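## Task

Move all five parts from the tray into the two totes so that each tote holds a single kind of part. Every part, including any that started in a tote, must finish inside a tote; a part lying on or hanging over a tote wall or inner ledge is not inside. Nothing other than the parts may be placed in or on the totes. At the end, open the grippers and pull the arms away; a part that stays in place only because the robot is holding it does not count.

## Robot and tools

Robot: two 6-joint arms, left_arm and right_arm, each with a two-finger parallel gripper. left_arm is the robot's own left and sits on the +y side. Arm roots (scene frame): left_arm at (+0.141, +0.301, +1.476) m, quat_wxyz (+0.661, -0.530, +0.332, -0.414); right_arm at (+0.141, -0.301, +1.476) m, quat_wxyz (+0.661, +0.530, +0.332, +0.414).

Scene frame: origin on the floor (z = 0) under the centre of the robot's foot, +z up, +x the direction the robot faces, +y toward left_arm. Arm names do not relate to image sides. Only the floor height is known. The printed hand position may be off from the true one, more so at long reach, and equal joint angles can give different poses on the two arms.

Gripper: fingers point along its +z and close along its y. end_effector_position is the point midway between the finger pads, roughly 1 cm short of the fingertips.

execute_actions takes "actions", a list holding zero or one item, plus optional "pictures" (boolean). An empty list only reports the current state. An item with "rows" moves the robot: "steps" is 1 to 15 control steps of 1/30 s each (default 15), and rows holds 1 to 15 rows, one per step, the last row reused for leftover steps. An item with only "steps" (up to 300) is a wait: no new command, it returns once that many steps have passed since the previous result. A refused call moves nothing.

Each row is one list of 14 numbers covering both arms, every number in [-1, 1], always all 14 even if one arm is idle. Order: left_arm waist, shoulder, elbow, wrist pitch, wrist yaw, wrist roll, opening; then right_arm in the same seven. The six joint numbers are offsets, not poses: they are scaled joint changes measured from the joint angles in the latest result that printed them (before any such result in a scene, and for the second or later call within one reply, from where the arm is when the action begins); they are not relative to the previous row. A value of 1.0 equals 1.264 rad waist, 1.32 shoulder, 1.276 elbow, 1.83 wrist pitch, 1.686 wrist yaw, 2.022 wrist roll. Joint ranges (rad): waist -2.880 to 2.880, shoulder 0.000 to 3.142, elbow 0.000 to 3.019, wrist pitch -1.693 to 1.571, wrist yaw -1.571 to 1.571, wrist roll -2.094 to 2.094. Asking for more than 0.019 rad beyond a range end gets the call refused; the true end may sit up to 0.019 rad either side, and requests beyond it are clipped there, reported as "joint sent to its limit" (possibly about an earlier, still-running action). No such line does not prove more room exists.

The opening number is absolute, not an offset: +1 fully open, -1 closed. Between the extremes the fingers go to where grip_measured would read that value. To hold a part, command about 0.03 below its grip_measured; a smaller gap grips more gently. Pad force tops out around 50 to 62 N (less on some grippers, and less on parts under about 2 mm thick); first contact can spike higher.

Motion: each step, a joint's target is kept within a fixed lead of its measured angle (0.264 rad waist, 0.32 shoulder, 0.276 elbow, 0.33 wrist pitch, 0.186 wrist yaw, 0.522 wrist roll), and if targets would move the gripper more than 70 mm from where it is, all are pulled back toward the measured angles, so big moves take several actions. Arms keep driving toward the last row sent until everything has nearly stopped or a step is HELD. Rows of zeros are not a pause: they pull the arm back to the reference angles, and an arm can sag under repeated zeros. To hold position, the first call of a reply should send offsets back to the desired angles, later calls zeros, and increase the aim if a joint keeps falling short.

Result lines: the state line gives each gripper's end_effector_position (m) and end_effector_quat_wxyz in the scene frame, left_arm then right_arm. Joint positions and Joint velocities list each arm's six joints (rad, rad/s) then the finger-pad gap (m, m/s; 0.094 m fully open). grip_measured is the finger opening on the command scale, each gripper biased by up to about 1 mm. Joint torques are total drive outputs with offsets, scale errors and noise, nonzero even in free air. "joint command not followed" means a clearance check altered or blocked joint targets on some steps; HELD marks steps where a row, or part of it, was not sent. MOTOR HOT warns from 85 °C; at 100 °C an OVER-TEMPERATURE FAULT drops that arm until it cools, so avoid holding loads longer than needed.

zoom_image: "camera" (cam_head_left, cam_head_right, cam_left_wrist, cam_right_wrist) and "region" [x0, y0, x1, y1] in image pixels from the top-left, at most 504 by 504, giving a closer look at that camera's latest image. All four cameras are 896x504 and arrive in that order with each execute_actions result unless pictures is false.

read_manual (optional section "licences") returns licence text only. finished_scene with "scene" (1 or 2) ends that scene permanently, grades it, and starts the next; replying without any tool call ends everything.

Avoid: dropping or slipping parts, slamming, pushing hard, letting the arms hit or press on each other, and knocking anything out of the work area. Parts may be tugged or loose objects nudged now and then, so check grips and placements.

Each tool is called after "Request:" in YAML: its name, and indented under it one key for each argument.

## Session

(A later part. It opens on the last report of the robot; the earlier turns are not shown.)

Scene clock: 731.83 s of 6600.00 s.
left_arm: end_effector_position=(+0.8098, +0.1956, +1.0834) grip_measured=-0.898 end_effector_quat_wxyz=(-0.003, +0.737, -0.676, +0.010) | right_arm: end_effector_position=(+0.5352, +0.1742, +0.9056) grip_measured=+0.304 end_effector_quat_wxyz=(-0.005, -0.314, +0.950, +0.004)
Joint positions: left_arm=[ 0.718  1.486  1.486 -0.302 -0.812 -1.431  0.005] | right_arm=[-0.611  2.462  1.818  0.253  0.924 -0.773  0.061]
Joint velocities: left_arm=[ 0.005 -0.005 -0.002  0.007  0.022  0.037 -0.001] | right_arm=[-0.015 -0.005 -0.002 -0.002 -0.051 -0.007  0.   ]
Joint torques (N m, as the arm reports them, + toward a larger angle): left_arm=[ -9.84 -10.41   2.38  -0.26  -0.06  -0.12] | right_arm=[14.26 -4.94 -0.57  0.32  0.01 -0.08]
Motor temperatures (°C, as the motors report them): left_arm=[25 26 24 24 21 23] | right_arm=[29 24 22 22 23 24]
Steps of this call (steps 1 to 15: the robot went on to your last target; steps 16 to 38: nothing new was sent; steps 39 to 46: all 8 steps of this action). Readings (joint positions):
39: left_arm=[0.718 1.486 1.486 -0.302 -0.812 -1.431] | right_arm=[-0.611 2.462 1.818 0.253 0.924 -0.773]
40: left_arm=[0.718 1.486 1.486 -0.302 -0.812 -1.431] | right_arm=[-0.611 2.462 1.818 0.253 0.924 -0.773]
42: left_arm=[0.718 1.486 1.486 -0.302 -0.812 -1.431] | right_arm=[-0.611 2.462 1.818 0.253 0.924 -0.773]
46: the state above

Request:
execute_actions:
  actions:
    - {"rows":[[0.006,-0.008,0,-0.005,0.004,0,-0.9,0.03,0,0,0,0,0,0.265],[0.012,-0.017,0,-0.011,0.008,0,-0.9,0.045,-0.005,-0.01,0,0.004,0,0.265],[0.019,-0.026,0,-0.017,0.012,0,-0.9,0.057,-0.015,-0.025,0,0.01,0,0.265],[0.026,-0.035,0,-0.022,0.016,0,-0.9,0.068,-0.028,-0.042,0,0.016,0,0.265],[0.032,-0.043,0,-0.028,0.02,0,-0.9,0.078,-0.041,-0.06,0.001,0.022,0,0.265],[0.038,-0.052,0,-0.033,0.024,0,-0.9,0.087,-0.054,-0.078,0.002,0.028,0,0.265],[0.045,-0.061,0,-0.039,0.028,0,-0.9,0.095,-0.067,-0.096,0.003,0.034,0.005,0.265],[0.051,-0.069,0,-0.044,0.033,0,-0.9,0.102,-0.08,-0.114,0.004,0.04,0.01,0.265],[0.058,-0.078,0,-0.05,0.037,0,-0.9,0.108,-0.093,-0.132,0.005,0.046,0.02,0.265],[0.064,-0.087,0,-0.055,0.041,0,-0.9,0.113,-0.106,-0.15,0.006,0.052,0.03,0.265],[0.07,-0.095,-0.002,-0.061,0.045,0,-0.9,0.118,-0.119,-0.168,0.007,0.058,0.04,0.265],[0.077,-0.104,-0.002,-0.066,0.049,0,-0.9,0.122,-0.132,-0.186,0.008,0.063,0.05,0.265],[0.083,-0.113,-0.003,-0.072,0.053,0,-0.9,0.125,-0.146,-0.204,0.009,0.068,0.06,0.265],[0.09,-0.121,-0.004,-0.077,0.057,0,-0.9,0.127,-0.159,-0.222,0.009,0.073,0.07,0.265],[0.096,-0.13,-0.004,-0.083,0.061,0,-0.9,0.127,-0.172,-0.24,0.009,0.078,0.08,0.265]],"steps":15}
  pictures: false

Request:
execute_actions:
  actions:
    - {"steps":10}

Scene clock: 742.70 s of 6600.00 s.
left_arm: end_effector_position=(+0.8228, +0.2758, +1.0980) grip_measured=-0.898 end_effector_quat_wxyz=(+0.003, +0.746, -0.665, +0.011) | right_arm: end_effector_position=(+0.5216, +0.1593, +0.9954) grip_measured=+0.304 end_effector_quat_wxyz=(-0.019, -0.325, +0.945, -0.006)
Joint positions: left_arm=[ 0.809  1.36   1.486 -0.415 -0.718 -1.431  0.005] | right_arm=[-0.515  2.307  1.568  0.254  1.04  -0.696  0.061]
Joint velocities: left_arm=[ 0.278 -0.493 -0.007 -0.276  0.168 -0.081 -0.001] | right_arm=[ 0.337 -0.63  -0.799 -0.017  0.227  0.476 -0.002]
Joint torques (N m, as the arm reports them, + toward a larger angle): left_arm=[ -6.75 -12.82   2.69  -0.94   0.03  -0.14] | right_arm=[17.46 -8.04 -1.33  0.75  0.26  0.07]
Motor temperatures (°C, as the motors report them): left_arm=[25 26 24 24 21 23] | right_arm=[30 24 22 22 23 24]
Steps of this call (steps 1 to 15: the robot went on to your last target; steps 16 to 90: nothing new was sent; then 7.37 s passed at rest; steps 91 to 105: all 15 steps of this action). Readings (joint positions):
91: left_arm=[0.718 1.486 1.486 -0.302 -0.811 -1.431] | right_arm=[-0.611 2.462 1.818 0.253 0.924 -0.773]
92: left_arm=[0.718 1.486 1.486 -0.302 -0.806 -1.431] | right_arm=[-0.611 2.462 1.818 0.253 0.924 -0.773]
94: left_arm=[0.720 1.483 1.486 -0.310 -0.793 -1.431] | right_arm=[-0.608 2.459 1.811 0.253 0.937 -0.773]
98: left_arm=[0.737 1.459 1.486 -0.347 -0.764 -1.431] | right_arm=[-0.587 2.422 1.739 0.253 0.973 -0.772]
105: the state above

Scene clock: 743.03 s of 6600.00 s.
left_arm: end_effector_position=(+0.8330, +0.3096, +1.1137) grip_measured=-0.898 end_effector_quat_wxyz=(-0.011, +0.756, -0.655, +0.011) | right_arm: end_effector_position=(+0.5510, +0.1569, +1.0323) grip_measured=+0.304 end_effector_quat_wxyz=(+0.001, -0.284, +0.959, +0.001)
Joint positions: left_arm=[ 0.832  1.303  1.485 -0.434 -0.712 -1.431  0.005] | right_arm=[-0.472  2.232  1.518  0.261  1.051 -0.627  0.061]
Joint velocities: left_arm=[-0.005  0.015 -0.046 -0.051  0.022  0.022 -0.001] | right_arm=[-0.005 -0.024 -0.007  0.012 -0.007  0.051 -0.   ]
Joint torques (N m, as the arm reports them, + toward a larger angle): left_arm=[ -6.22 -11.4    3.2   -0.83   0.04  -0.13] | right_arm=[15.24 -5.25 -1.06  0.81  0.18  0.02]
Motor temperatures (°C, as the motors report them): left_arm=[25 26 24 24 21 23] | right_arm=[30 24 22 22 23 24]
Steps of this call (steps 1 to 10: the robot went on to your last target). Readings (joint positions):
1: left_arm=[0.818 1.344 1.486 -0.423 -0.715 -1.431] | right_arm=[-0.504 2.287 1.544 0.254 1.047 -0.680]
2: left_arm=[0.825 1.331 1.486 -0.428 -0.714 -1.431] | right_arm=[-0.494 2.270 1.527 0.254 1.050 -0.668]
4: left_arm=[0.831 1.311 1.486 -0.431 -0.714 -1.431] | right_arm=[-0.479 2.249 1.518 0.254 1.051 -0.651]
8: left_arm=[0.832 1.301 1.486 -0.432 -0.713 -1.431] | right_arm=[-0.472 2.232 1.518 0.261 1.051 -0.631]
10: the state above

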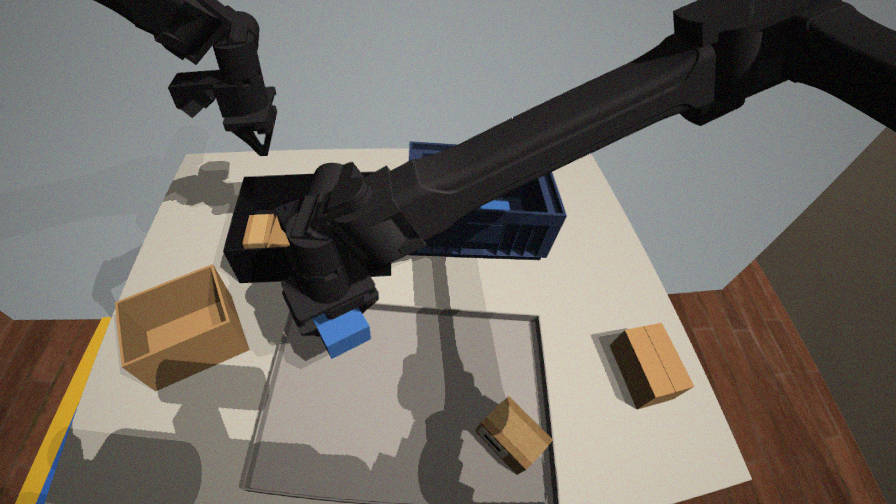

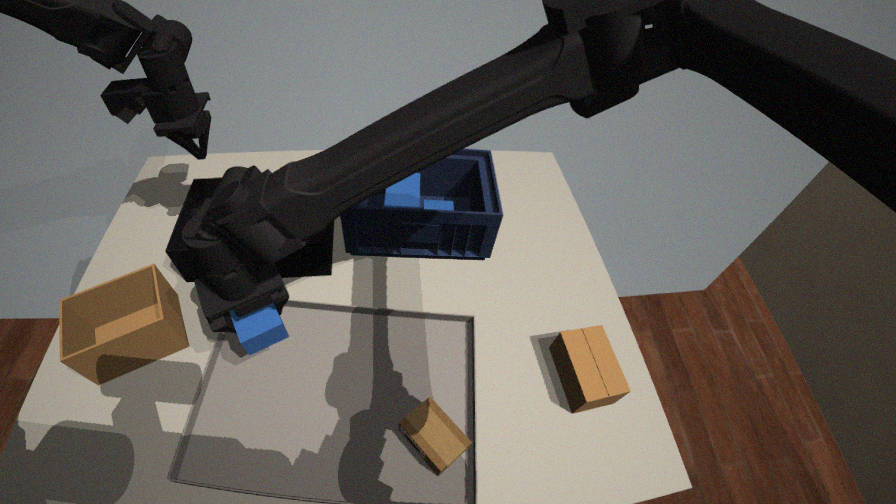

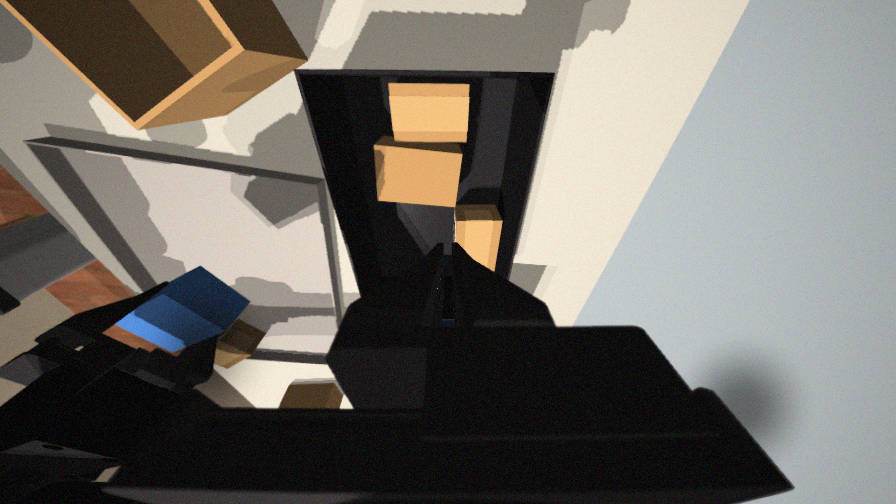

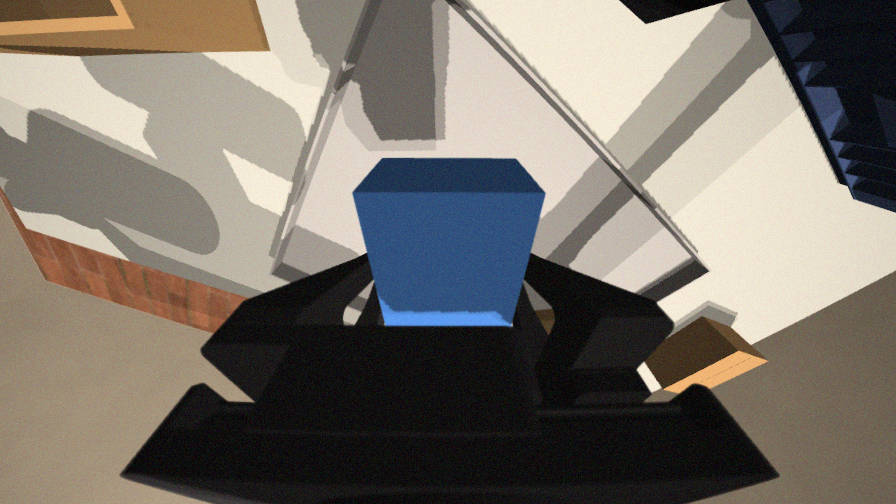

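Request:
execute_actions:
  actions:
    - {"rows":[[0,0,0,0,0,0,-0.9,0.01,-0.025,0.005,-0.02,0.001,0.015,0.265],[0,0,0,0,0,0,-0.9,0.018,-0.05,0.01,-0.042,0.002,0.03,0.265],[0,0,0,0,0,0,-0.9,0.025,-0.078,0.016,-0.065,0.004,0.047,0.265],[0,0,0,0,0,0,-0.9,0.031,-0.105,0.022,-0.088,0.005,0.064,0.265],[0,0,0,0,0,0,-0.9,0.036,-0.132,0.028,-0.112,0.007,0.081,0.265],[0,0,0,0,0,0,-0.9,0.04,-0.159,0.034,-0.136,0.008,0.098,0.265],[0,0,0,0,0,0,-0.9,0.043,-0.186,0.04,-0.16,0.01,0.115,0.265],[0,0,0,0,0,0,-0.9,0.046,-0.212,0.046,-0.184,0.011,0.132,0.265],[0,0,0,0,0,0,-0.9,0.047,-0.238,0.052,-0.208,0.013,0.149,0.265],[0,0,0,0,0,0,-0.9,0.047,-0.263,0.058,-0.232,0.014,0.166,0.265],[0,0,0,0,0,0,-0.9,0.047,-0.288,0.065,-0.256,0.016,0.183,0.265],[0,0,0,0,0,0,-0.9,0.047,-0.314,0.074,-0.281,0.017,0.2,0.265]],"steps":15}
  pictures: false

Request:
execute_actions:
  actions:
    - {"steps":12}
  pictures: false

Scene clock: 756.70 s of 6600.00 s.
left_arm: end_effector_position=(+0.8319, +0.3085, +1.1129) grip_measured=-0.898 end_effector_quat_wxyz=(-0.010, +0.755, -0.656, +0.010) | right_arm: end_effector_position=(+0.6681, +0.0818, +1.0705) grip_measured=+0.304 end_effector_quat_wxyz=(-0.018, -0.214, +0.977, +0.000)
Joint positions: left_arm=[ 0.832  1.304  1.484 -0.436 -0.712 -1.431  0.005] | right_arm=[-0.472  1.99   1.563 -0.101  1.063 -0.417  0.061]
Joint velocities: left_arm=[-0.015 -0.015 -0.017 -0.017 -0.037  0.081  0.001] | right_arm=[ 0.005 -0.718  0.183 -0.74   0.081  0.535 -0.   ]
Joint torques (N m, as the arm reports them, + toward a larger angle): left_arm=[ -7.07 -12.1    3.49  -0.12  -0.07  -0.13] | right_arm=[14.62 -9.77  1.07 -0.04  0.31  0.  ]
Motor temperatures (°C, as the motors report them): left_arm=[24 26 24 24 21 23] | right_arm=[30 24 22 22 23 24]
Steps of this call (steps 1 to 30: the robot went on to your last target; steps 31 to 90: nothing new was sent; then 10.17 s passed at rest; steps 91 to 105: all 15 steps of this action). Readings (joint positions):
91: left_arm=[0.832 1.304 1.484 -0.436 -0.712 -1.431] | right_arm=[-0.472 2.232 1.518 0.256 1.051 -0.617]
92: left_arm=[0.832 1.304 1.484 -0.436 -0.712 -1.431] | right_arm=[-0.472 2.228 1.518 0.241 1.051 -0.610]
94: left_arm=[0.832 1.304 1.484 -0.436 -0.712 -1.431] | right_arm=[-0.472 2.211 1.518 0.183 1.051 -0.585]
98: left_arm=[0.832 1.304 1.484 -0.436 -0.712 -1.431] | right_arm=[-0.472 2.147 1.524 0.084 1.054 -0.531]
105: the state above

Scene clock: 757.10 s of 6600.00 s.
left_arm: end_effector_position=(+0.8319, +0.3085, +1.1129) grip_measured=-0.898 end_effector_quat_wxyz=(-0.010, +0.755, -0.656, +0.010) | right_arm: end_effector_position=(+0.7892, -0.0030, +1.1248) grip_measured=+0.304 end_effector_quat_wxyz=(+0.017, -0.073, +0.997, -0.008)
Joint positions: left_arm=[ 0.832  1.304  1.484 -0.436 -0.712 -1.431  0.005] | right_arm=[-0.458  1.786  1.624 -0.231  1.077 -0.247  0.061]
Joint velocities: left_arm=[-0.005 -0.015 -0.002 -0.007 -0.051 -0.022 -0.   ] | right_arm=[ 0.054 -0.005  0.007  0.022 -0.081  0.037 -0.   ]
Joint torques (N m, as the arm reports them, + toward a larger angle): left_arm=[ -7.07 -12.2    3.48  -0.13  -0.08  -0.13] | right_arm=[14.74 -5.31  0.83 -0.29  0.17 -0.01]
Motor temperatures (°C, as the motors report them): left_arm=[24 26 24 24 21 23] | right_arm=[30 24 22 22 23 24]
Steps of this call (steps 1 to 12: the robot went on to your last target). Readings (joint positions):
1: left_arm=[0.832 1.304 1.484 -0.436 -0.712 -1.431] | right_arm=[-0.472 1.966 1.570 -0.125 1.064 -0.398]
2: left_arm=[0.832 1.304 1.484 -0.436 -0.712 -1.431] | right_arm=[-0.472 1.941 1.577 -0.148 1.066 -0.379]
4: left_arm=[0.832 1.304 1.484 -0.436 -0.712 -1.431] | right_arm=[-0.472 1.893 1.590 -0.190 1.071 -0.339]
8: left_arm=[0.832 1.304 1.484 -0.436 -0.712 -1.431] | right_arm=[-0.466 1.813 1.614 -0.230 1.077 -0.275]
12: the state above

Request:
execute_actions:
  actions:
    - {"rows":[[-0.004,0.002,-0.05,0.033,-0.002,0.02,-0.8,-0.01,-0.012,0.008,-0.011,-0.007,0.002,0.265],[-0.008,0.004,-0.1,0.067,-0.005,0.04,-0.6,-0.02,-0.024,0.017,-0.022,-0.014,0.004,0.265],[-0.012,0.006,-0.15,0.1,-0.007,0.06,-0.4,-0.03,-0.036,0.025,-0.034,-0.022,0.005,0.265],[-0.016,0.008,-0.2,0.135,-0.01,0.08,-0.2,-0.04,-0.048,0.033,-0.045,-0.029,0.007,0.265],[-0.02,0.01,-0.25,0.168,-0.012,0.1,0,-0.05,-0.06,0.042,-0.056,-0.036,0.008,0.265],[-0.024,0.012,-0.3,0.2,-0.014,0.12,0.2,-0.06,-0.07,0.05,-0.067,-0.043,0.01,0.265],[-0.028,0.014,-0.35,0.235,-0.017,0.14,0.4,-0.07,-0.08,0.058,-0.079,-0.051,0.012,0.265],[-0.032,0.016,-0.4,0.27,-0.019,0.16,0.6,-0.08,-0.09,0.067,-0.09,-0.058,0.013,0.265],[-0.036,0.018,-0.45,0.3,-0.022,0.18,0.75,-0.09,-0.1,0.075,-0.101,-0.065,0.015,0.265],[-0.04,0.02,-0.5,0.335,-0.024,0.2,0.85,-0.1,-0.11,0.083,-0.112,-0.072,0.017,0.265],[-0.04,0.022,-0.55,0.37,-0.026,0.22,0.85,-0.106,-0.117,0.092,-0.124,-0.08,0.018,0.265],[-0.04,0.022,-0.617,0.415,-0.029,0.247,0.85,-0.111,-0.122,0.1,-0.135,-0.087,0.02,0.265]],"steps":15}
  pictures: false

Request:
execute_actions:
  actions:
    - {"steps":15}

Scene clock: 769.40 s of 6600.00 s.
left_arm: end_effector_position=(+0.5655, +0.2148, +1.0880) grip_measured=+0.848 end_effector_quat_wxyz=(+0.007, +0.615, -0.788, -0.017) | right_arm: end_effector_position=(+0.8344, -0.0836, +1.1043) grip_measured=+0.304 end_effector_quat_wxyz=(-0.003, -0.061, +0.998, +0.017)
Joint positions: left_arm=[ 0.819  1.326  0.781  0.212 -0.756 -1.099  0.087] | right_arm=[-0.56   1.689  1.708 -0.434  0.941 -0.225  0.061]
Joint velocities: left_arm=[-0.142  0.2   -1.59   1.292 -0.095  0.96   0.   ] | right_arm=[-0.337 -0.376  0.291 -0.403 -0.139  0.081 -0.001]
Joint torques (N m, as the arm reports them, + toward a larger angle): left_arm=[-8.85 -7.43  0.13  0.29 -0.18  0.04] | right_arm=[  8.81 -12.65   3.74  -0.09  -0.1   -0.04]
Motor temperatures (°C, as the motors report them): left_arm=[24 26 24 24 21 23] | right_arm=[30 24 22 22 23 24]
Steps of this call (steps 1 to 30: the robot went on to your last target; steps 31 to 90: nothing new was sent; then 8.80 s passed at rest; steps 91 to 105: all 15 steps of this action). Readings (joint positions):
91: left_arm=[0.832 1.304 1.477 -0.426 -0.712 -1.427] | right_arm=[-0.454 1.813 1.616 -0.243 1.074 -0.231]
92: left_arm=[0.832 1.300 1.457 -0.397 -0.715 -1.416] | right_arm=[-0.455 1.811 1.616 -0.246 1.066 -0.231]
94: left_arm=[0.832 1.287 1.377 -0.309 -0.722 -1.383] | right_arm=[-0.459 1.801 1.620 -0.271 1.043 -0.232]
98: left_arm=[0.832 1.288 1.180 -0.149 -0.733 -1.305] | right_arm=[-0.485 1.768 1.641 -0.325 1.005 -0.232]
105: the state above

Scene clock: 769.90 s of 6600.00 s.
left_arm: end_effector_position=(+0.5332, +0.2020, +1.0967) grip_measured=+0.848 end_effector_quat_wxyz=(+0.011, +0.553, -0.833, -0.010) | right_arm: end_effector_position=(+0.8723, -0.1437, +1.1116) grip_measured=+0.304 end_effector_quat_wxyz=(+0.011, -0.021, +1.000, -0.001)
Joint positions: left_arm=[ 0.8    1.343  0.697  0.308 -0.759 -0.953  0.087] | right_arm=[-0.6    1.621  1.748 -0.467  0.935 -0.215  0.061]
Joint velocities: left_arm=[-0.015 -0.005  0.007 -0.007 -0.022  0.022  0.   ] | right_arm=[ 0.015  0.005  0.007  0.012 -0.022 -0.022  0.001]
Joint torques (N m, as the arm reports them, + toward a larger angle): left_arm=[-7.64 -7.13 -1.59  0.42 -0.16  0.06] | right_arm=[  9.48 -11.01   2.6   -0.01  -0.13  -0.01]
Motor temperatures (°C, as the motors report them): left_arm=[24 26 24 24 21 23] | right_arm=[30 24 22 22 23 24]
Steps of this call (steps 1 to 15: the robot went on to your last target). Readings (joint positions):
1: left_arm=[0.814 1.333 0.733 0.245 -0.758 -1.069] | right_arm=[-0.571 1.677 1.716 -0.446 0.938 -0.223]
2: left_arm=[0.808 1.341 0.698 0.261 -0.758 -1.045] | right_arm=[-0.581 1.665 1.724 -0.454 0.937 -0.221]
4: left_arm=[0.802 1.354 0.669 0.272 -0.758 -1.011] | right_arm=[-0.595 1.643 1.737 -0.460 0.937 -0.219]
8: left_arm=[0.800 1.354 0.685 0.296 -0.758 -0.973] | right_arm=[-0.600 1.620 1.748 -0.461 0.937 -0.216]
15: the state above

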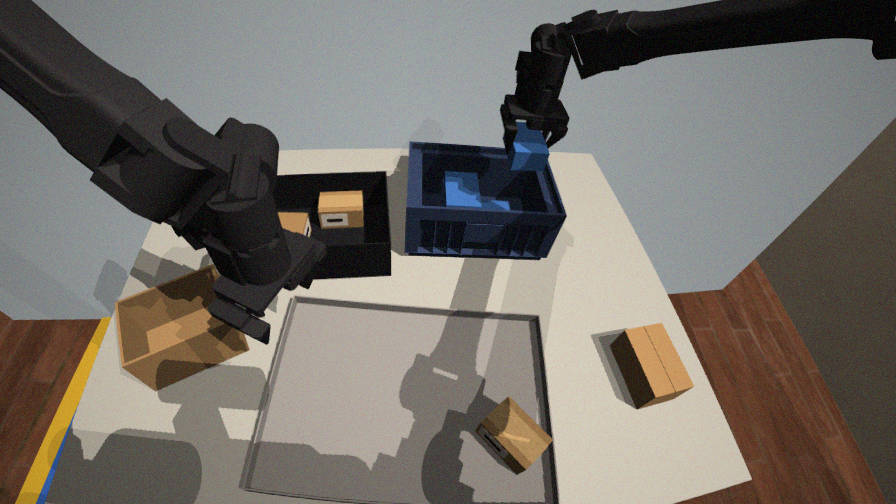

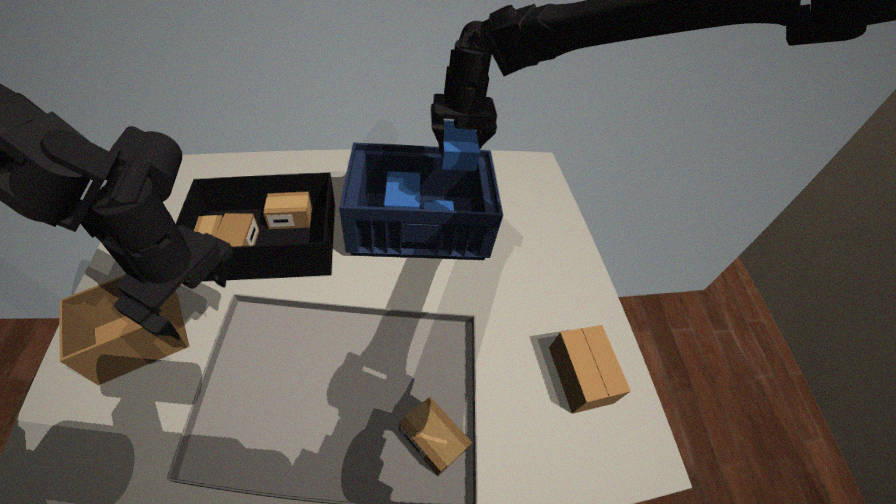

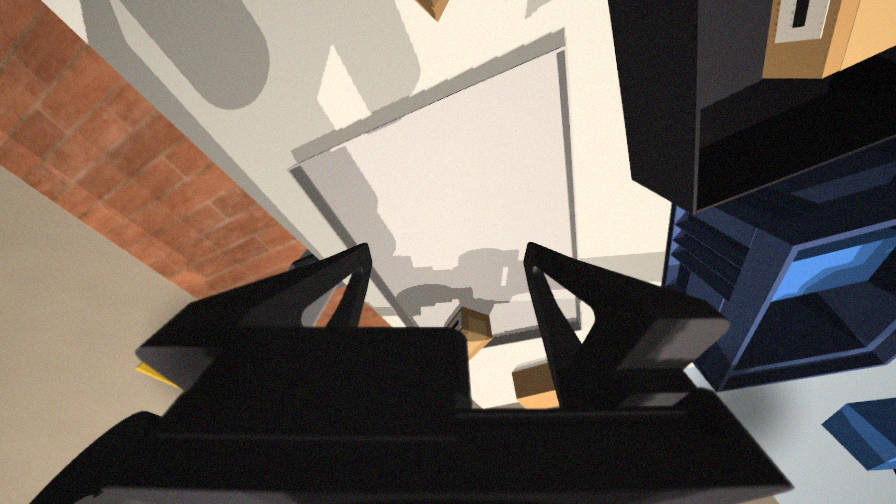

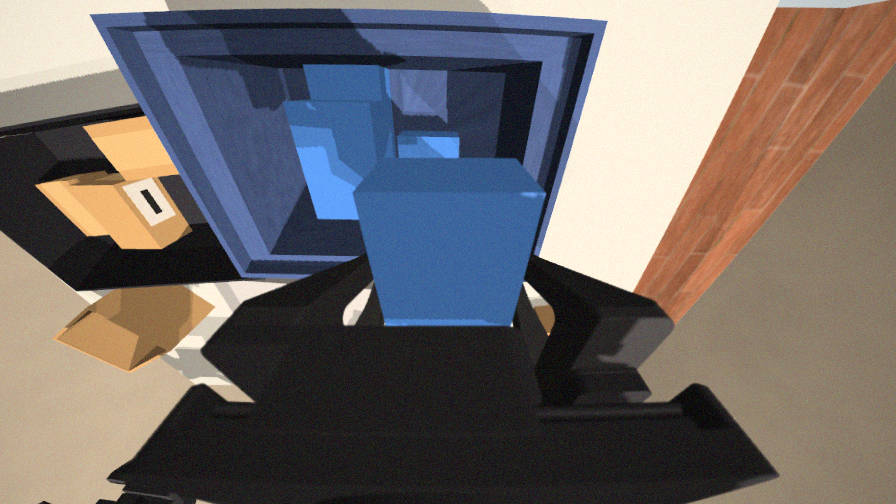

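Request:
zoom_image:
  camera: "cam_right_wrist"
  region: [240, 20, 600, 260]

Region (240, 20, 600, 260) of cam_right_wrist's 896x504 image, scaled by 1.400, with more detail than that image has.

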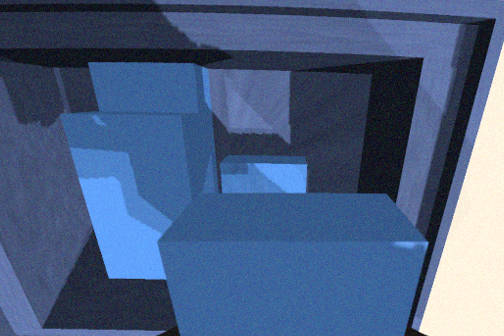

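Request:
execute_actions:
  actions:
    - {"rows":[[-0.015,0.05,0.027,0.014,-0.01,0.01,0.85,-0.012,0,0,0,0,0,0.265],[-0.03,0.1,0.054,0.028,-0.02,0.02,0.85,-0.022,0.003,0.004,0,-0.002,0,0.265],[-0.045,0.15,0.081,0.042,-0.03,0.03,0.85,-0.03,0.009,0.011,0.001,-0.005,-0.002,0.265],[-0.06,0.2,0.108,0.056,-0.04,0.04,0.85,-0.037,0.016,0.019,0.002,-0.009,-0.004,0.265],[-0.075,0.25,0.135,0.07,-0.05,0.05,0.85,-0.043,0.024,0.028,0.003,-0.013,-0.006,0.265],[-0.09,0.3,0.162,0.084,-0.06,0.06,0.85,-0.048,0.032,0.037,0.004,-0.017,-0.008,0.265],[-0.105,0.35,0.189,0.098,-0.07,0.07,0.85,-0.053,0.04,0.046,0.005,-0.021,-0.01,0.265],[-0.12,0.4,0.216,0.112,-0.08,0.08,0.85,-0.057,0.048,0.056,0.006,-0.025,-0.012,0.265],[-0.135,0.45,0.243,0.126,-0.09,0.09,0.85,-0.06,0.056,0.066,0.007,-0.029,-0.014,0.265],[-0.15,0.5,0.27,0.14,-0.1,0.1,0.85,-0.063,0.064,0.076,0.008,-0.033,-0.016,0.265],[-0.165,0.55,0.3,0.154,-0.11,0.11,0.85,-0.065,0.072,0.086,0.009,-0.037,-0.018,0.265],[-0.18,0.6,0.325,0.168,-0.12,0.12,0.85,-0.067,0.08,0.095,0.01,-0.041,-0.02,0.265],[-0.195,0.65,0.35,0.18,-0.13,0.13,0.85,-0.067,0.089,0.104,0.01,-0.045,-0.023,0.265],[-0.21,0.7,0.38,0.195,-0.14,0.14,0.85,-0.067,0.089,0.104,0.01,-0.045,-0.023,0.265],[-0.227,0.735,0.403,0.207,-0.152,0.147,0.85,-0.067,0.089,0.104,0.01,-0.045,-0.023,0.265]],"steps":15}
  pictures: false

Request:
execute_actions:
  actions:
    - {"steps":20}

Scene clock: 793.93 s of 6600.00 s.
left_arm: end_effector_position=(+0.4801, +0.0040, +1.0042) grip_measured=+0.848 end_effector_quat_wxyz=(-0.000, +0.461, -0.887, -0.041) | right_arm: end_effector_position=(+0.8765, -0.1450, +1.0527) grip_measured=+0.304 end_effector_quat_wxyz=(+0.004, -0.021, +1.000, -0.003)
Joint positions: left_arm=[ 0.657  2.022  1.084  0.546 -0.961 -0.814  0.087] | right_arm=[-0.679  1.721  1.855 -0.46   0.866 -0.242  0.061]
Joint velocities: left_arm=[-0.396  1.558  0.769  0.559 -0.432  0.359 -0.001] | right_arm=[-0.063  0.23   0.11   0.022 -0.066 -0.139  0.001]
Joint torques (N m, as the arm reports them, + toward a larger angle): left_arm=[-15.66  -4.56  -2.6    0.34  -0.08   0.03] | right_arm=[  9.01 -11.8    3.9    0.95  -0.17  -0.12]
Motor temperatures (°C, as the motors report them): left_arm=[24 26 24 24 21 23] | right_arm=[29 25 22 22 23 24]
Steps of this call (steps 1 to 15: the robot went on to your last target; steps 16 to 90: nothing new was sent; then 20.53 s passed at rest; steps 91 to 105: all 15 steps of this action). Readings (joint positions):
91: left_arm=[0.800 1.346 0.701 0.308 -0.766 -0.947] | right_arm=[-0.600 1.621 1.748 -0.467 0.935 -0.215]
92: left_arm=[0.799 1.361 0.712 0.314 -0.781 -0.945] | right_arm=[-0.601 1.621 1.748 -0.467 0.935 -0.215]
94: left_arm=[0.790 1.432 0.765 0.348 -0.813 -0.931] | right_arm=[-0.605 1.621 1.748 -0.467 0.929 -0.215]
98: left_arm=[0.747 1.645 0.897 0.424 -0.862 -0.893] | right_arm=[-0.634 1.643 1.776 -0.467 0.904 -0.221]
105: the state above

Scene clock: 794.60 s of 6600.00 s.
left_arm: end_effector_position=(+0.4041, -0.1201, +1.0295) grip_measured=+0.848 end_effector_quat_wxyz=(+0.002, +0.367, -0.930, +0.000) | right_arm: end_effector_position=(+0.8688, -0.1349, +1.0451) grip_measured=+0.304 end_effector_quat_wxyz=(-0.001, -0.033, +0.999, -0.001)
Joint positions: left_arm=[ 0.515  2.312  1.21   0.67  -1.013 -0.673  0.087] | right_arm=[-0.68   1.741  1.858 -0.46   0.863 -0.253  0.061]
Joint velocities: left_arm=[-0.005 -0.112  0.046 -0.002  0.051 -0.007 -0.   ] | right_arm=[-0.005  0.015  0.017 -0.012 -0.037 -0.022  0.001]
Joint torques (N m, as the arm reports them, + toward a larger angle): left_arm=[-15.67  -2.32  -2.29   0.27  -0.13   0.04] | right_arm=[  9.92 -12.48   4.2    0.81  -0.12  -0.13]
Motor temperatures (°C, as the motors report them): left_arm=[24 25 24 24 21 23] | right_arm=[29 25 22 22 23 24]
Steps of this call (steps 1 to 20: the robot went on to your last target). Readings (joint positions):
1: left_arm=[0.644 2.073 1.111 0.564 -0.974 -0.802] | right_arm=[-0.680 1.727 1.857 -0.460 0.865 -0.245]
2: left_arm=[0.631 2.123 1.136 0.582 -0.985 -0.789] | right_arm=[-0.680 1.732 1.857 -0.460 0.865 -0.247]
4: left_arm=[0.603 2.215 1.177 0.617 -1.001 -0.760] | right_arm=[-0.680 1.739 1.857 -0.460 0.863 -0.249]
8: left_arm=[0.543 2.342 1.206 0.654 -1.009 -0.708] | right_arm=[-0.680 1.741 1.857 -0.460 0.863 -0.252]
20: the state above

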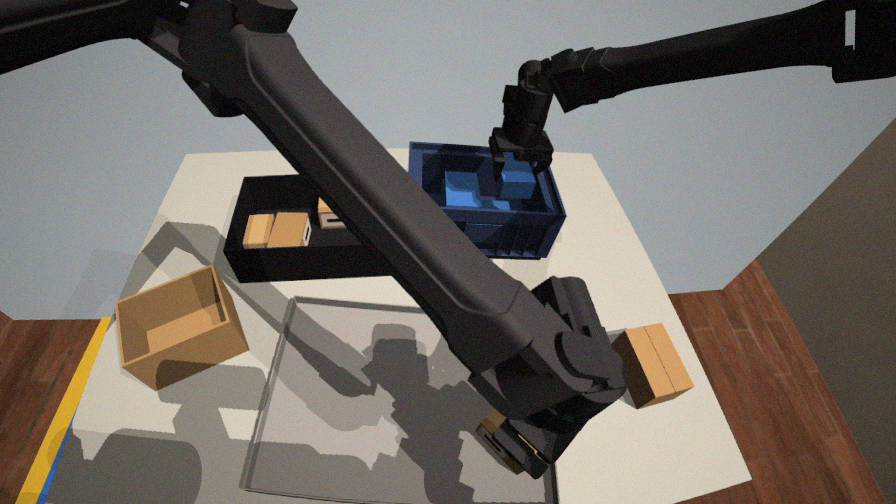

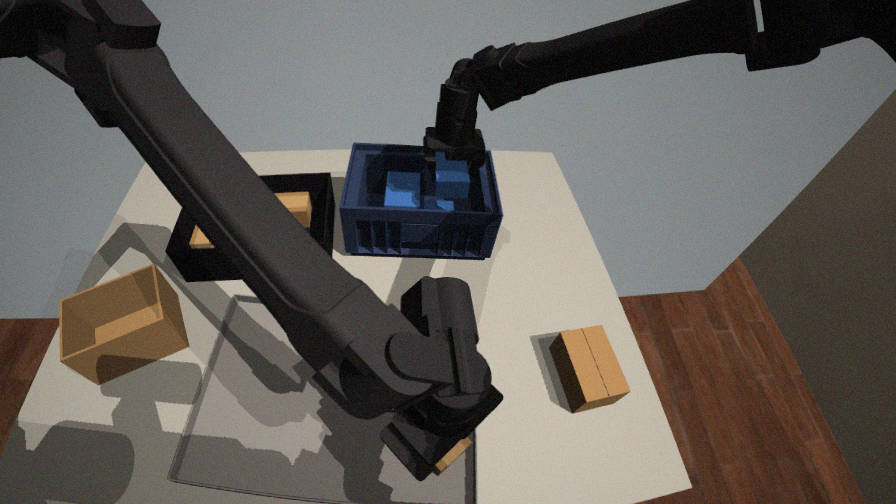

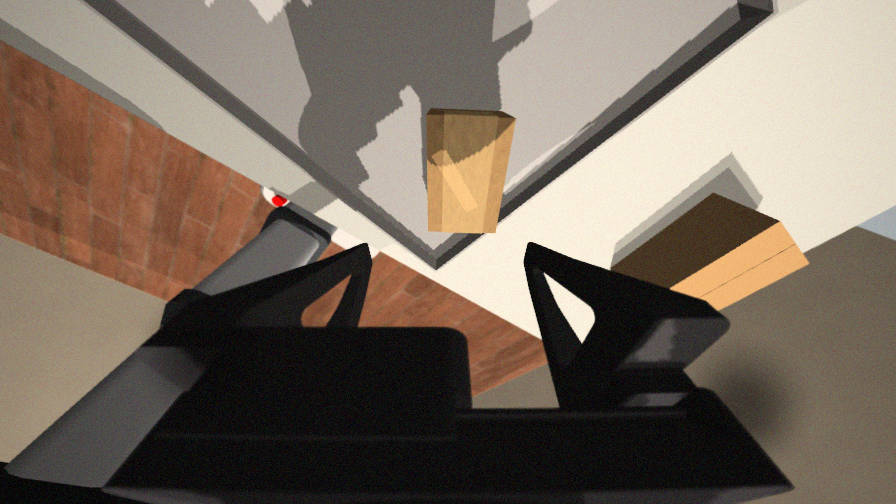

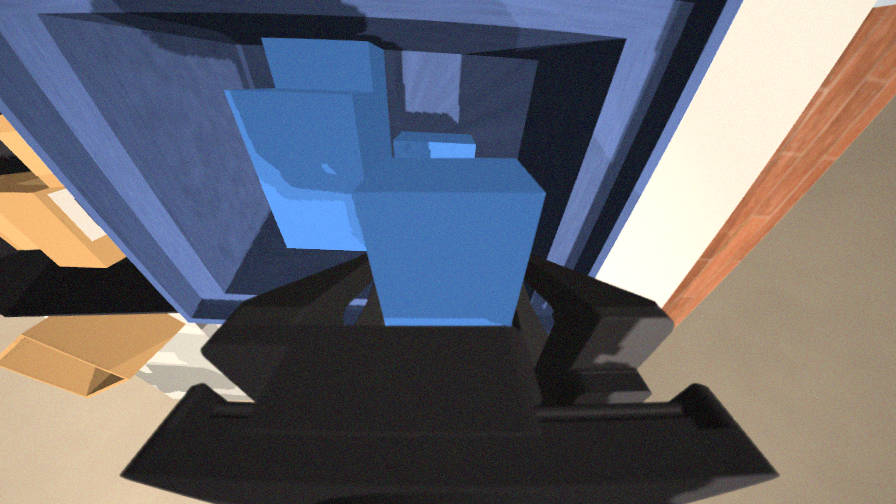

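Request:
zoom_image:
  camera: "cam_right_wrist"
  region: [200, 20, 620, 280]

Region (200, 20, 620, 280) of cam_right_wrist's 896x504 image, scaled by 1.200, with more detail than that image has; it fills the top 312 rows of this view, and the rest is white.

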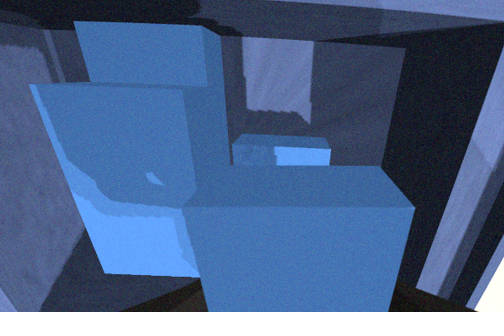

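Request:
execute_actions:
  actions:
    - {"rows":[[0.008,0.003,0.01,-0.002,0.004,0.003,0.8,-0.012,0,0,0,0,0,0.265],[0.016,0.007,0.02,-0.004,0.008,0.006,0.8,-0.022,0.003,0.008,0,-0.002,0,0.265],[0.024,0.011,0.03,-0.006,0.012,0.01,0.8,-0.03,0.009,0.019,0,-0.005,-0.002,0.265],[0.031,0.015,0.04,-0.008,0.016,0.013,0.8,-0.037,0.016,0.03,0,-0.009,-0.004,0.265],[0.038,0.019,0.05,-0.01,0.02,0.016,0.8,-0.043,0.024,0.042,0,-0.013,-0.006,0.265],[0.045,0.023,0.06,-0.012,0.024,0.02,0.8,-0.048,0.032,0.054,0,-0.017,-0.008,0.265],[0.051,0.027,0.07,-0.014,0.028,0.023,0.8,-0.053,0.041,0.066,0,-0.021,-0.01,0.265],[0.057,0.031,0.08,-0.016,0.032,0.026,0.8,-0.057,0.05,0.078,0,-0.025,-0.012,0.265],[0.063,0.035,0.09,-0.018,0.036,0.03,0.8,-0.06,0.059,0.09,0,-0.029,-0.014,0.265],[0.068,0.039,0.1,-0.02,0.04,0.033,0.8,-0.063,0.068,0.102,0,-0.033,-0.016,0.265],[0.073,0.042,0.11,-0.022,0.044,0.036,0.8,-0.065,0.077,0.114,0,-0.037,-0.018,0.265],[0.077,0.045,0.12,-0.024,0.047,0.039,0.8,-0.067,0.085,0.125,0,-0.041,-0.02,0.265],[0.08,0.048,0.128,-0.025,0.05,0.041,0.8,-0.067,0.092,0.135,0,-0.044,-0.022,0.265],[0.08,0.048,0.128,-0.025,0.05,0.041,0.8,-0.067,0.098,0.143,0,-0.047,-0.023,0.265]],"steps":15}
  pictures: false

Request:
execute_actions:
  actions:
    - {"steps":12}

Scene clock: 817.00 s of 6600.00 s.
left_arm: end_effector_position=(+0.4358, -0.1257, +0.9670) grip_measured=+0.802 end_effector_quat_wxyz=(-0.006, +0.382, -0.924, +0.006) | right_arm: end_effector_position=(+0.8843, -0.1500, +0.9866) grip_measured=+0.304 end_effector_quat_wxyz=(+0.004, -0.021, +1.000, -0.005)
Joint positions: left_arm=[ 0.596  2.365  1.368  0.644 -0.931 -0.621  0.085] | right_arm=[-0.761  1.846  2.009 -0.46   0.792 -0.281  0.061]
Joint velocities: left_arm=[ 0.22   0.044  0.149 -0.022  0.11   0.037 -0.001] | right_arm=[-0.063  0.249  0.212  0.002 -0.095 -0.066  0.   ]
Joint torques (N m, as the arm reports them, + toward a larger angle): left_arm=[-15.43  -2.62  -2.52  -1.03   0.04   0.03] | right_arm=[  9.64 -12.88   4.06   0.41  -0.14  -0.17]
Motor temperatures (°C, as the motors report them): left_arm=[26 25 24 24 21 23] | right_arm=[29 25 22 22 23 24]
Steps of this call (steps 1 to 30: the robot went on to your last target; steps 31 to 90: nothing new was sent; then 18.90 s passed at rest; steps 91 to 105: all 15 steps of this action). Readings (joint positions):
91: left_arm=[0.515 2.308 1.213 0.671 -1.011 -0.671] | right_arm=[-0.680 1.741 1.858 -0.460 0.863 -0.253]
92: left_arm=[0.515 2.309 1.215 0.671 -1.007 -0.671] | right_arm=[-0.681 1.741 1.858 -0.460 0.863 -0.253]
94: left_arm=[0.517 2.315 1.231 0.671 -0.995 -0.670] | right_arm=[-0.685 1.742 1.859 -0.460 0.857 -0.254]
98: left_arm=[0.533 2.335 1.286 0.665 -0.967 -0.656] | right_arm=[-0.712 1.768 1.906 -0.460 0.832 -0.260]
105: the state above

Scene clock: 817.40 s of 6600.00 s.
left_arm: end_effector_position=(+0.4346, -0.1200, +0.9599) grip_measured=+0.802 end_effector_quat_wxyz=(-0.006, +0.376, -0.926, +0.000) | right_arm: end_effector_position=(+0.8752, -0.1389, +0.9768) grip_measured=+0.304 end_effector_quat_wxyz=(-0.002, -0.033, +0.999, -0.002)
Joint positions: left_arm=[ 0.609  2.366  1.372  0.642 -0.93  -0.607  0.085] | right_arm=[-0.763  1.871  2.016 -0.46   0.788 -0.291  0.061]
Joint velocities: left_arm=[-0.005 -0.015 -0.012 -0.022  0.037  0.051 -0.   ] | right_arm=[-0.015  0.005 -0.002 -0.022  0.022 -0.081  0.001]
Joint torques (N m, as the arm reports them, + toward a larger angle): left_arm=[-14.98  -2.71  -2.21  -0.96   0.05   0.05] | right_arm=[ 10.05 -13.92   4.43   0.4   -0.09  -0.12]
Motor temperatures (°C, as the motors report them): left_arm=[26 25 24 24 21 23] | right_arm=[29 25 22 22 23 24]
Steps of this call (steps 1 to 12: the robot went on to your last target). Readings (joint positions):
1: left_arm=[0.601 2.365 1.371 0.644 -0.931 -0.618] | right_arm=[-0.763 1.854 2.014 -0.460 0.791 -0.283]
2: left_arm=[0.606 2.365 1.372 0.643 -0.931 -0.616] | right_arm=[-0.763 1.858 2.014 -0.460 0.790 -0.285]
4: left_arm=[0.609 2.365 1.372 0.643 -0.931 -0.612] | right_arm=[-0.763 1.866 2.014 -0.460 0.788 -0.287]
8: left_arm=[0.609 2.366 1.372 0.642 -0.930 -0.609] | right_arm=[-0.763 1.871 2.014 -0.460 0.788 -0.290]
12: the state above

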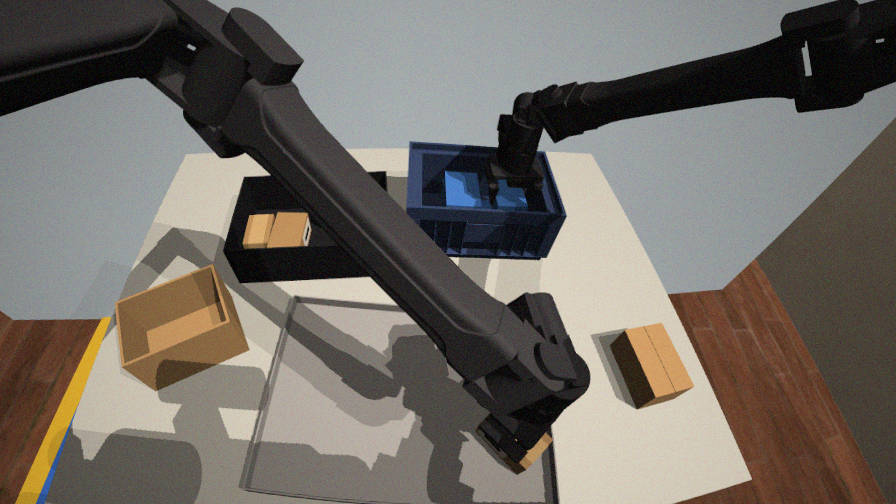

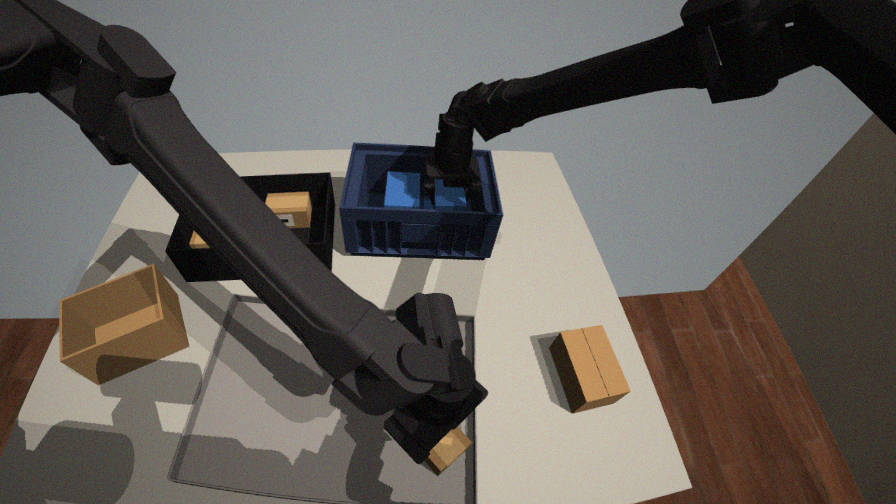

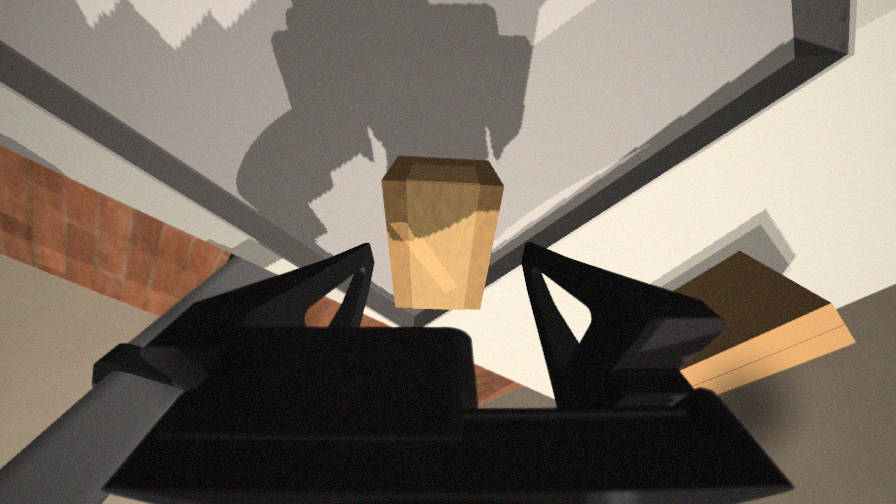

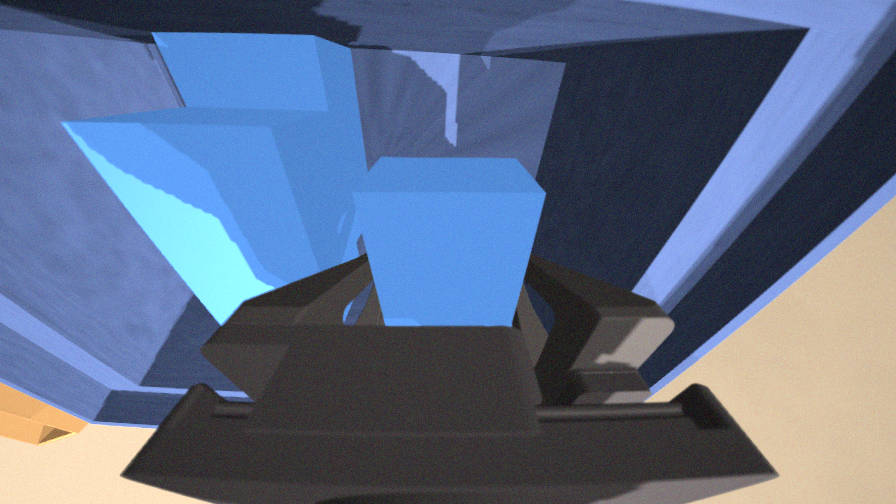

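Request:
execute_actions:
  actions:
    - {"rows":[[0.01,0.003,0.004,-0.002,0.002,0.003,0.8,0,0.004,0,0,0,0,0.265],[0.018,0.008,0.01,-0.003,0.005,0.006,0.8,0,0.008,0,0,0,0,0.265],[0.024,0.014,0.017,-0.005,0.008,0.009,0.8,0,0.011,0,0,0,0,0.265],[0.029,0.02,0.025,-0.007,0.011,0.012,0.8,0,0.011,0,0,0,0,0.265],[0.033,0.026,0.033,-0.009,0.014,0.015,0.8,0,0.011,0,0,0,0,0.265],[0.037,0.032,0.041,-0.011,0.017,0.018,0.8,0,0.011,0,0,0,0,0.3],[0.04,0.038,0.049,-0.012,0.02,0.021,0.8,0,0.011,0,0,0,0,0.34],[0.043,0.044,0.057,-0.014,0.023,0.024,0.8,0,0.011,0,0,0,0,0.38],[0.046,0.05,0.065,-0.016,0.026,0.027,0.8,0,0.011,0,0,0,0,0.42],[0.048,0.056,0.073,-0.017,0.029,0.03,0.8,0,0.011,0,0,0,0,0.46],[0.05,0.062,0.08,-0.018,0.031,0.032,0.8,0,0.011,0,0,0,0,0.5],[0.051,0.068,0.087,-0.019,0.033,0.034,0.8,0,0.011,0,0,0,0,0.54]],"steps":15}
  pictures: false

Request:
execute_actions:
  actions:
    - {"steps":10}

Scene clock: 827.77 s of 6600.00 s.
left_arm: end_effector_position=(+0.4368, -0.1362, +0.9478) grip_measured=+0.802 end_effector_quat_wxyz=(-0.007, +0.353, -0.936, +0.006) | right_arm: end_effector_position=(+0.8748, -0.1385, +0.9765) grip_measured=+0.538 end_effector_quat_wxyz=(-0.002, -0.033, +0.999, -0.002)
Joint positions: left_arm=[ 0.61   2.41   1.44   0.626 -0.919 -0.549  0.085] | right_arm=[-0.763  1.872  2.016 -0.46   0.788 -0.292  0.072]
Joint velocities: left_arm=[-0.044  0.083  0.1   -0.017 -0.007  0.125  0.   ] | right_arm=[ 0.005  0.005 -0.022 -0.022 -0.081 -0.007  0.001]
Joint torques (N m, as the arm reports them, + toward a larger angle): left_arm=[-11.17  -0.58   0.67  -0.98   1.74  -0.15] | right_arm=[  9.87 -11.49   2.79   0.44   0.05  -0.07]
Motor temperatures (°C, as the motors report them): left_arm=[26 25 24 24 21 23] | right_arm=[29 25 22 22 23 24]
Steps of this call (steps 1 to 30: the robot went on to your last target; steps 31 to 90: nothing new was sent; then 6.87 s passed at rest; steps 91 to 105: all 15 steps of this action). Readings (joint positions):
91: left_arm=[0.609 2.366 1.372 0.642 -0.930 -0.607] | right_arm=[-0.763 1.871 2.016 -0.460 0.788 -0.292]
92: left_arm=[0.609 2.366 1.373 0.642 -0.928 -0.607] | right_arm=[-0.763 1.871 2.016 -0.460 0.788 -0.292]
94: left_arm=[0.610 2.371 1.381 0.642 -0.919 -0.605] | right_arm=[-0.763 1.871 2.016 -0.460 0.788 -0.292]
98: left_arm=[0.617 2.391 1.417 0.639 -0.910 -0.591] | right_arm=[-0.763 1.872 2.016 -0.460 0.788 -0.292]
105: the state above

Scene clock: 828.10 s of 6600.00 s.
left_arm: end_effector_position=(+0.4360, -0.1396, +0.9480) grip_measured=+0.802 end_effector_quat_wxyz=(-0.007, +0.347, -0.938, +0.008) | right_arm: end_effector_position=(+0.8748, -0.1385, +0.9765) grip_measured=+0.538 end_effector_quat_wxyz=(-0.002, -0.033, +0.999, -0.002)
Joint positions: left_arm=[ 0.607  2.416  1.446  0.625 -0.917 -0.538  0.085] | right_arm=[-0.763  1.872  2.016 -0.46   0.788 -0.292  0.072]
Joint velocities: left_arm=[ 0.005 -0.015 -0.007 -0.002 -0.051 -0.007  0.   ] | right_arm=[ 0.005 -0.015 -0.007 -0.012 -0.066  0.007 -0.   ]
Joint torques (N m, as the arm reports them, + toward a larger angle): left_arm=[-11.36  -0.44   0.7   -1.     1.75  -0.15] | right_arm=[  9.84 -12.37   2.63   0.35   0.05  -0.06]
Motor temperatures (°C, as the motors report them): left_arm=[26 25 24 24 21 23] | right_arm=[29 25 22 22 23 24]
Steps of this call (steps 1 to 10: the robot went on to your last target). Readings (joint positions):
1: left_arm=[0.609 2.412 1.443 0.625 -0.917 -0.547] | right_arm=[-0.763 1.872 2.016 -0.460 0.788 -0.292]
2: left_arm=[0.608 2.415 1.445 0.625 -0.916 -0.544] | right_arm=[-0.763 1.872 2.016 -0.460 0.788 -0.292]
4: left_arm=[0.607 2.416 1.446 0.625 -0.917 -0.540] | right_arm=[-0.763 1.872 2.016 -0.460 0.788 -0.292]
8: left_arm=[0.607 2.416 1.446 0.625 -0.917 -0.538] | right_arm=[-0.763 1.872 2.016 -0.460 0.788 -0.292]
10: the state above

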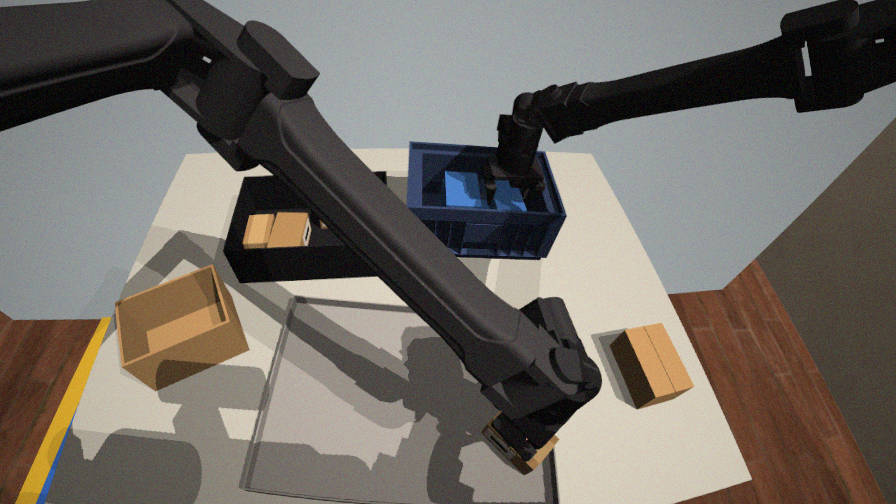

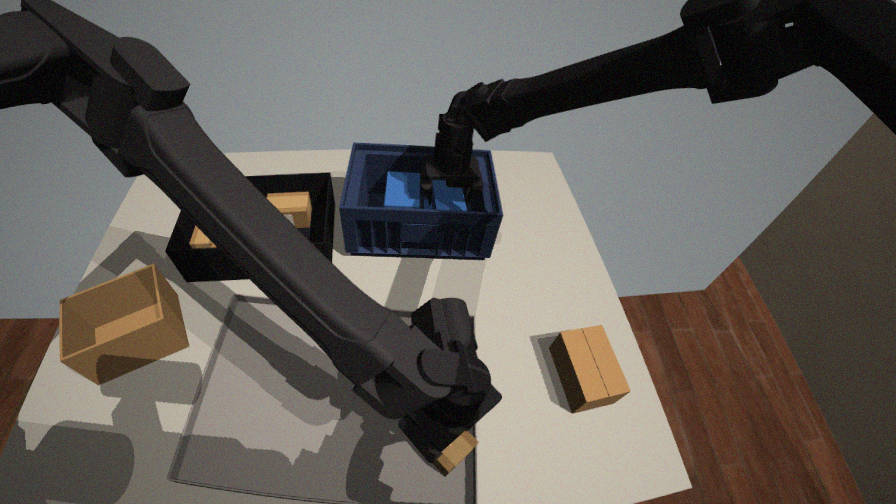

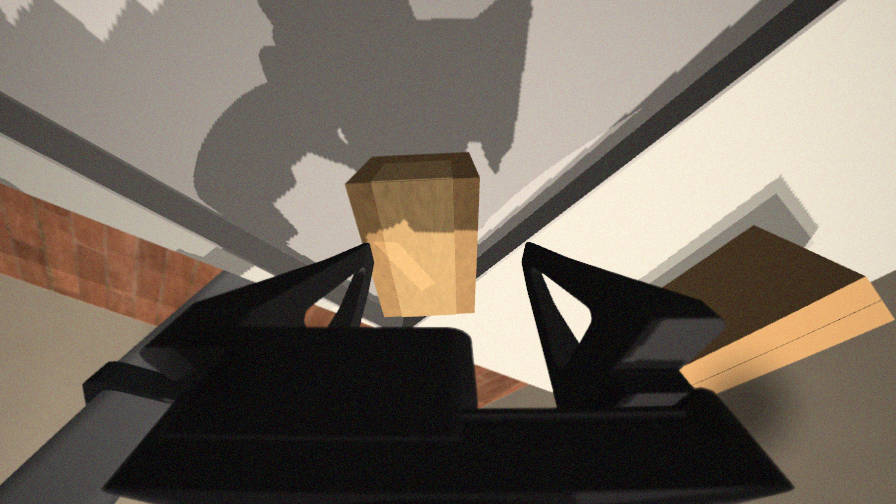

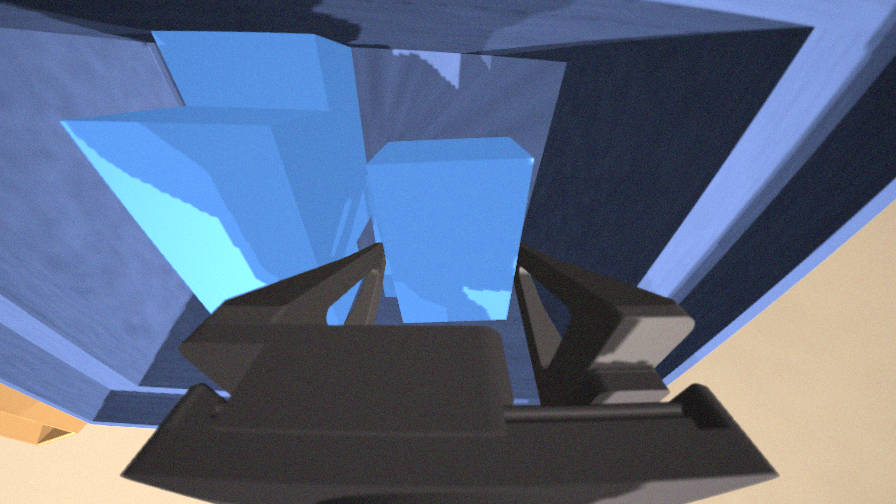

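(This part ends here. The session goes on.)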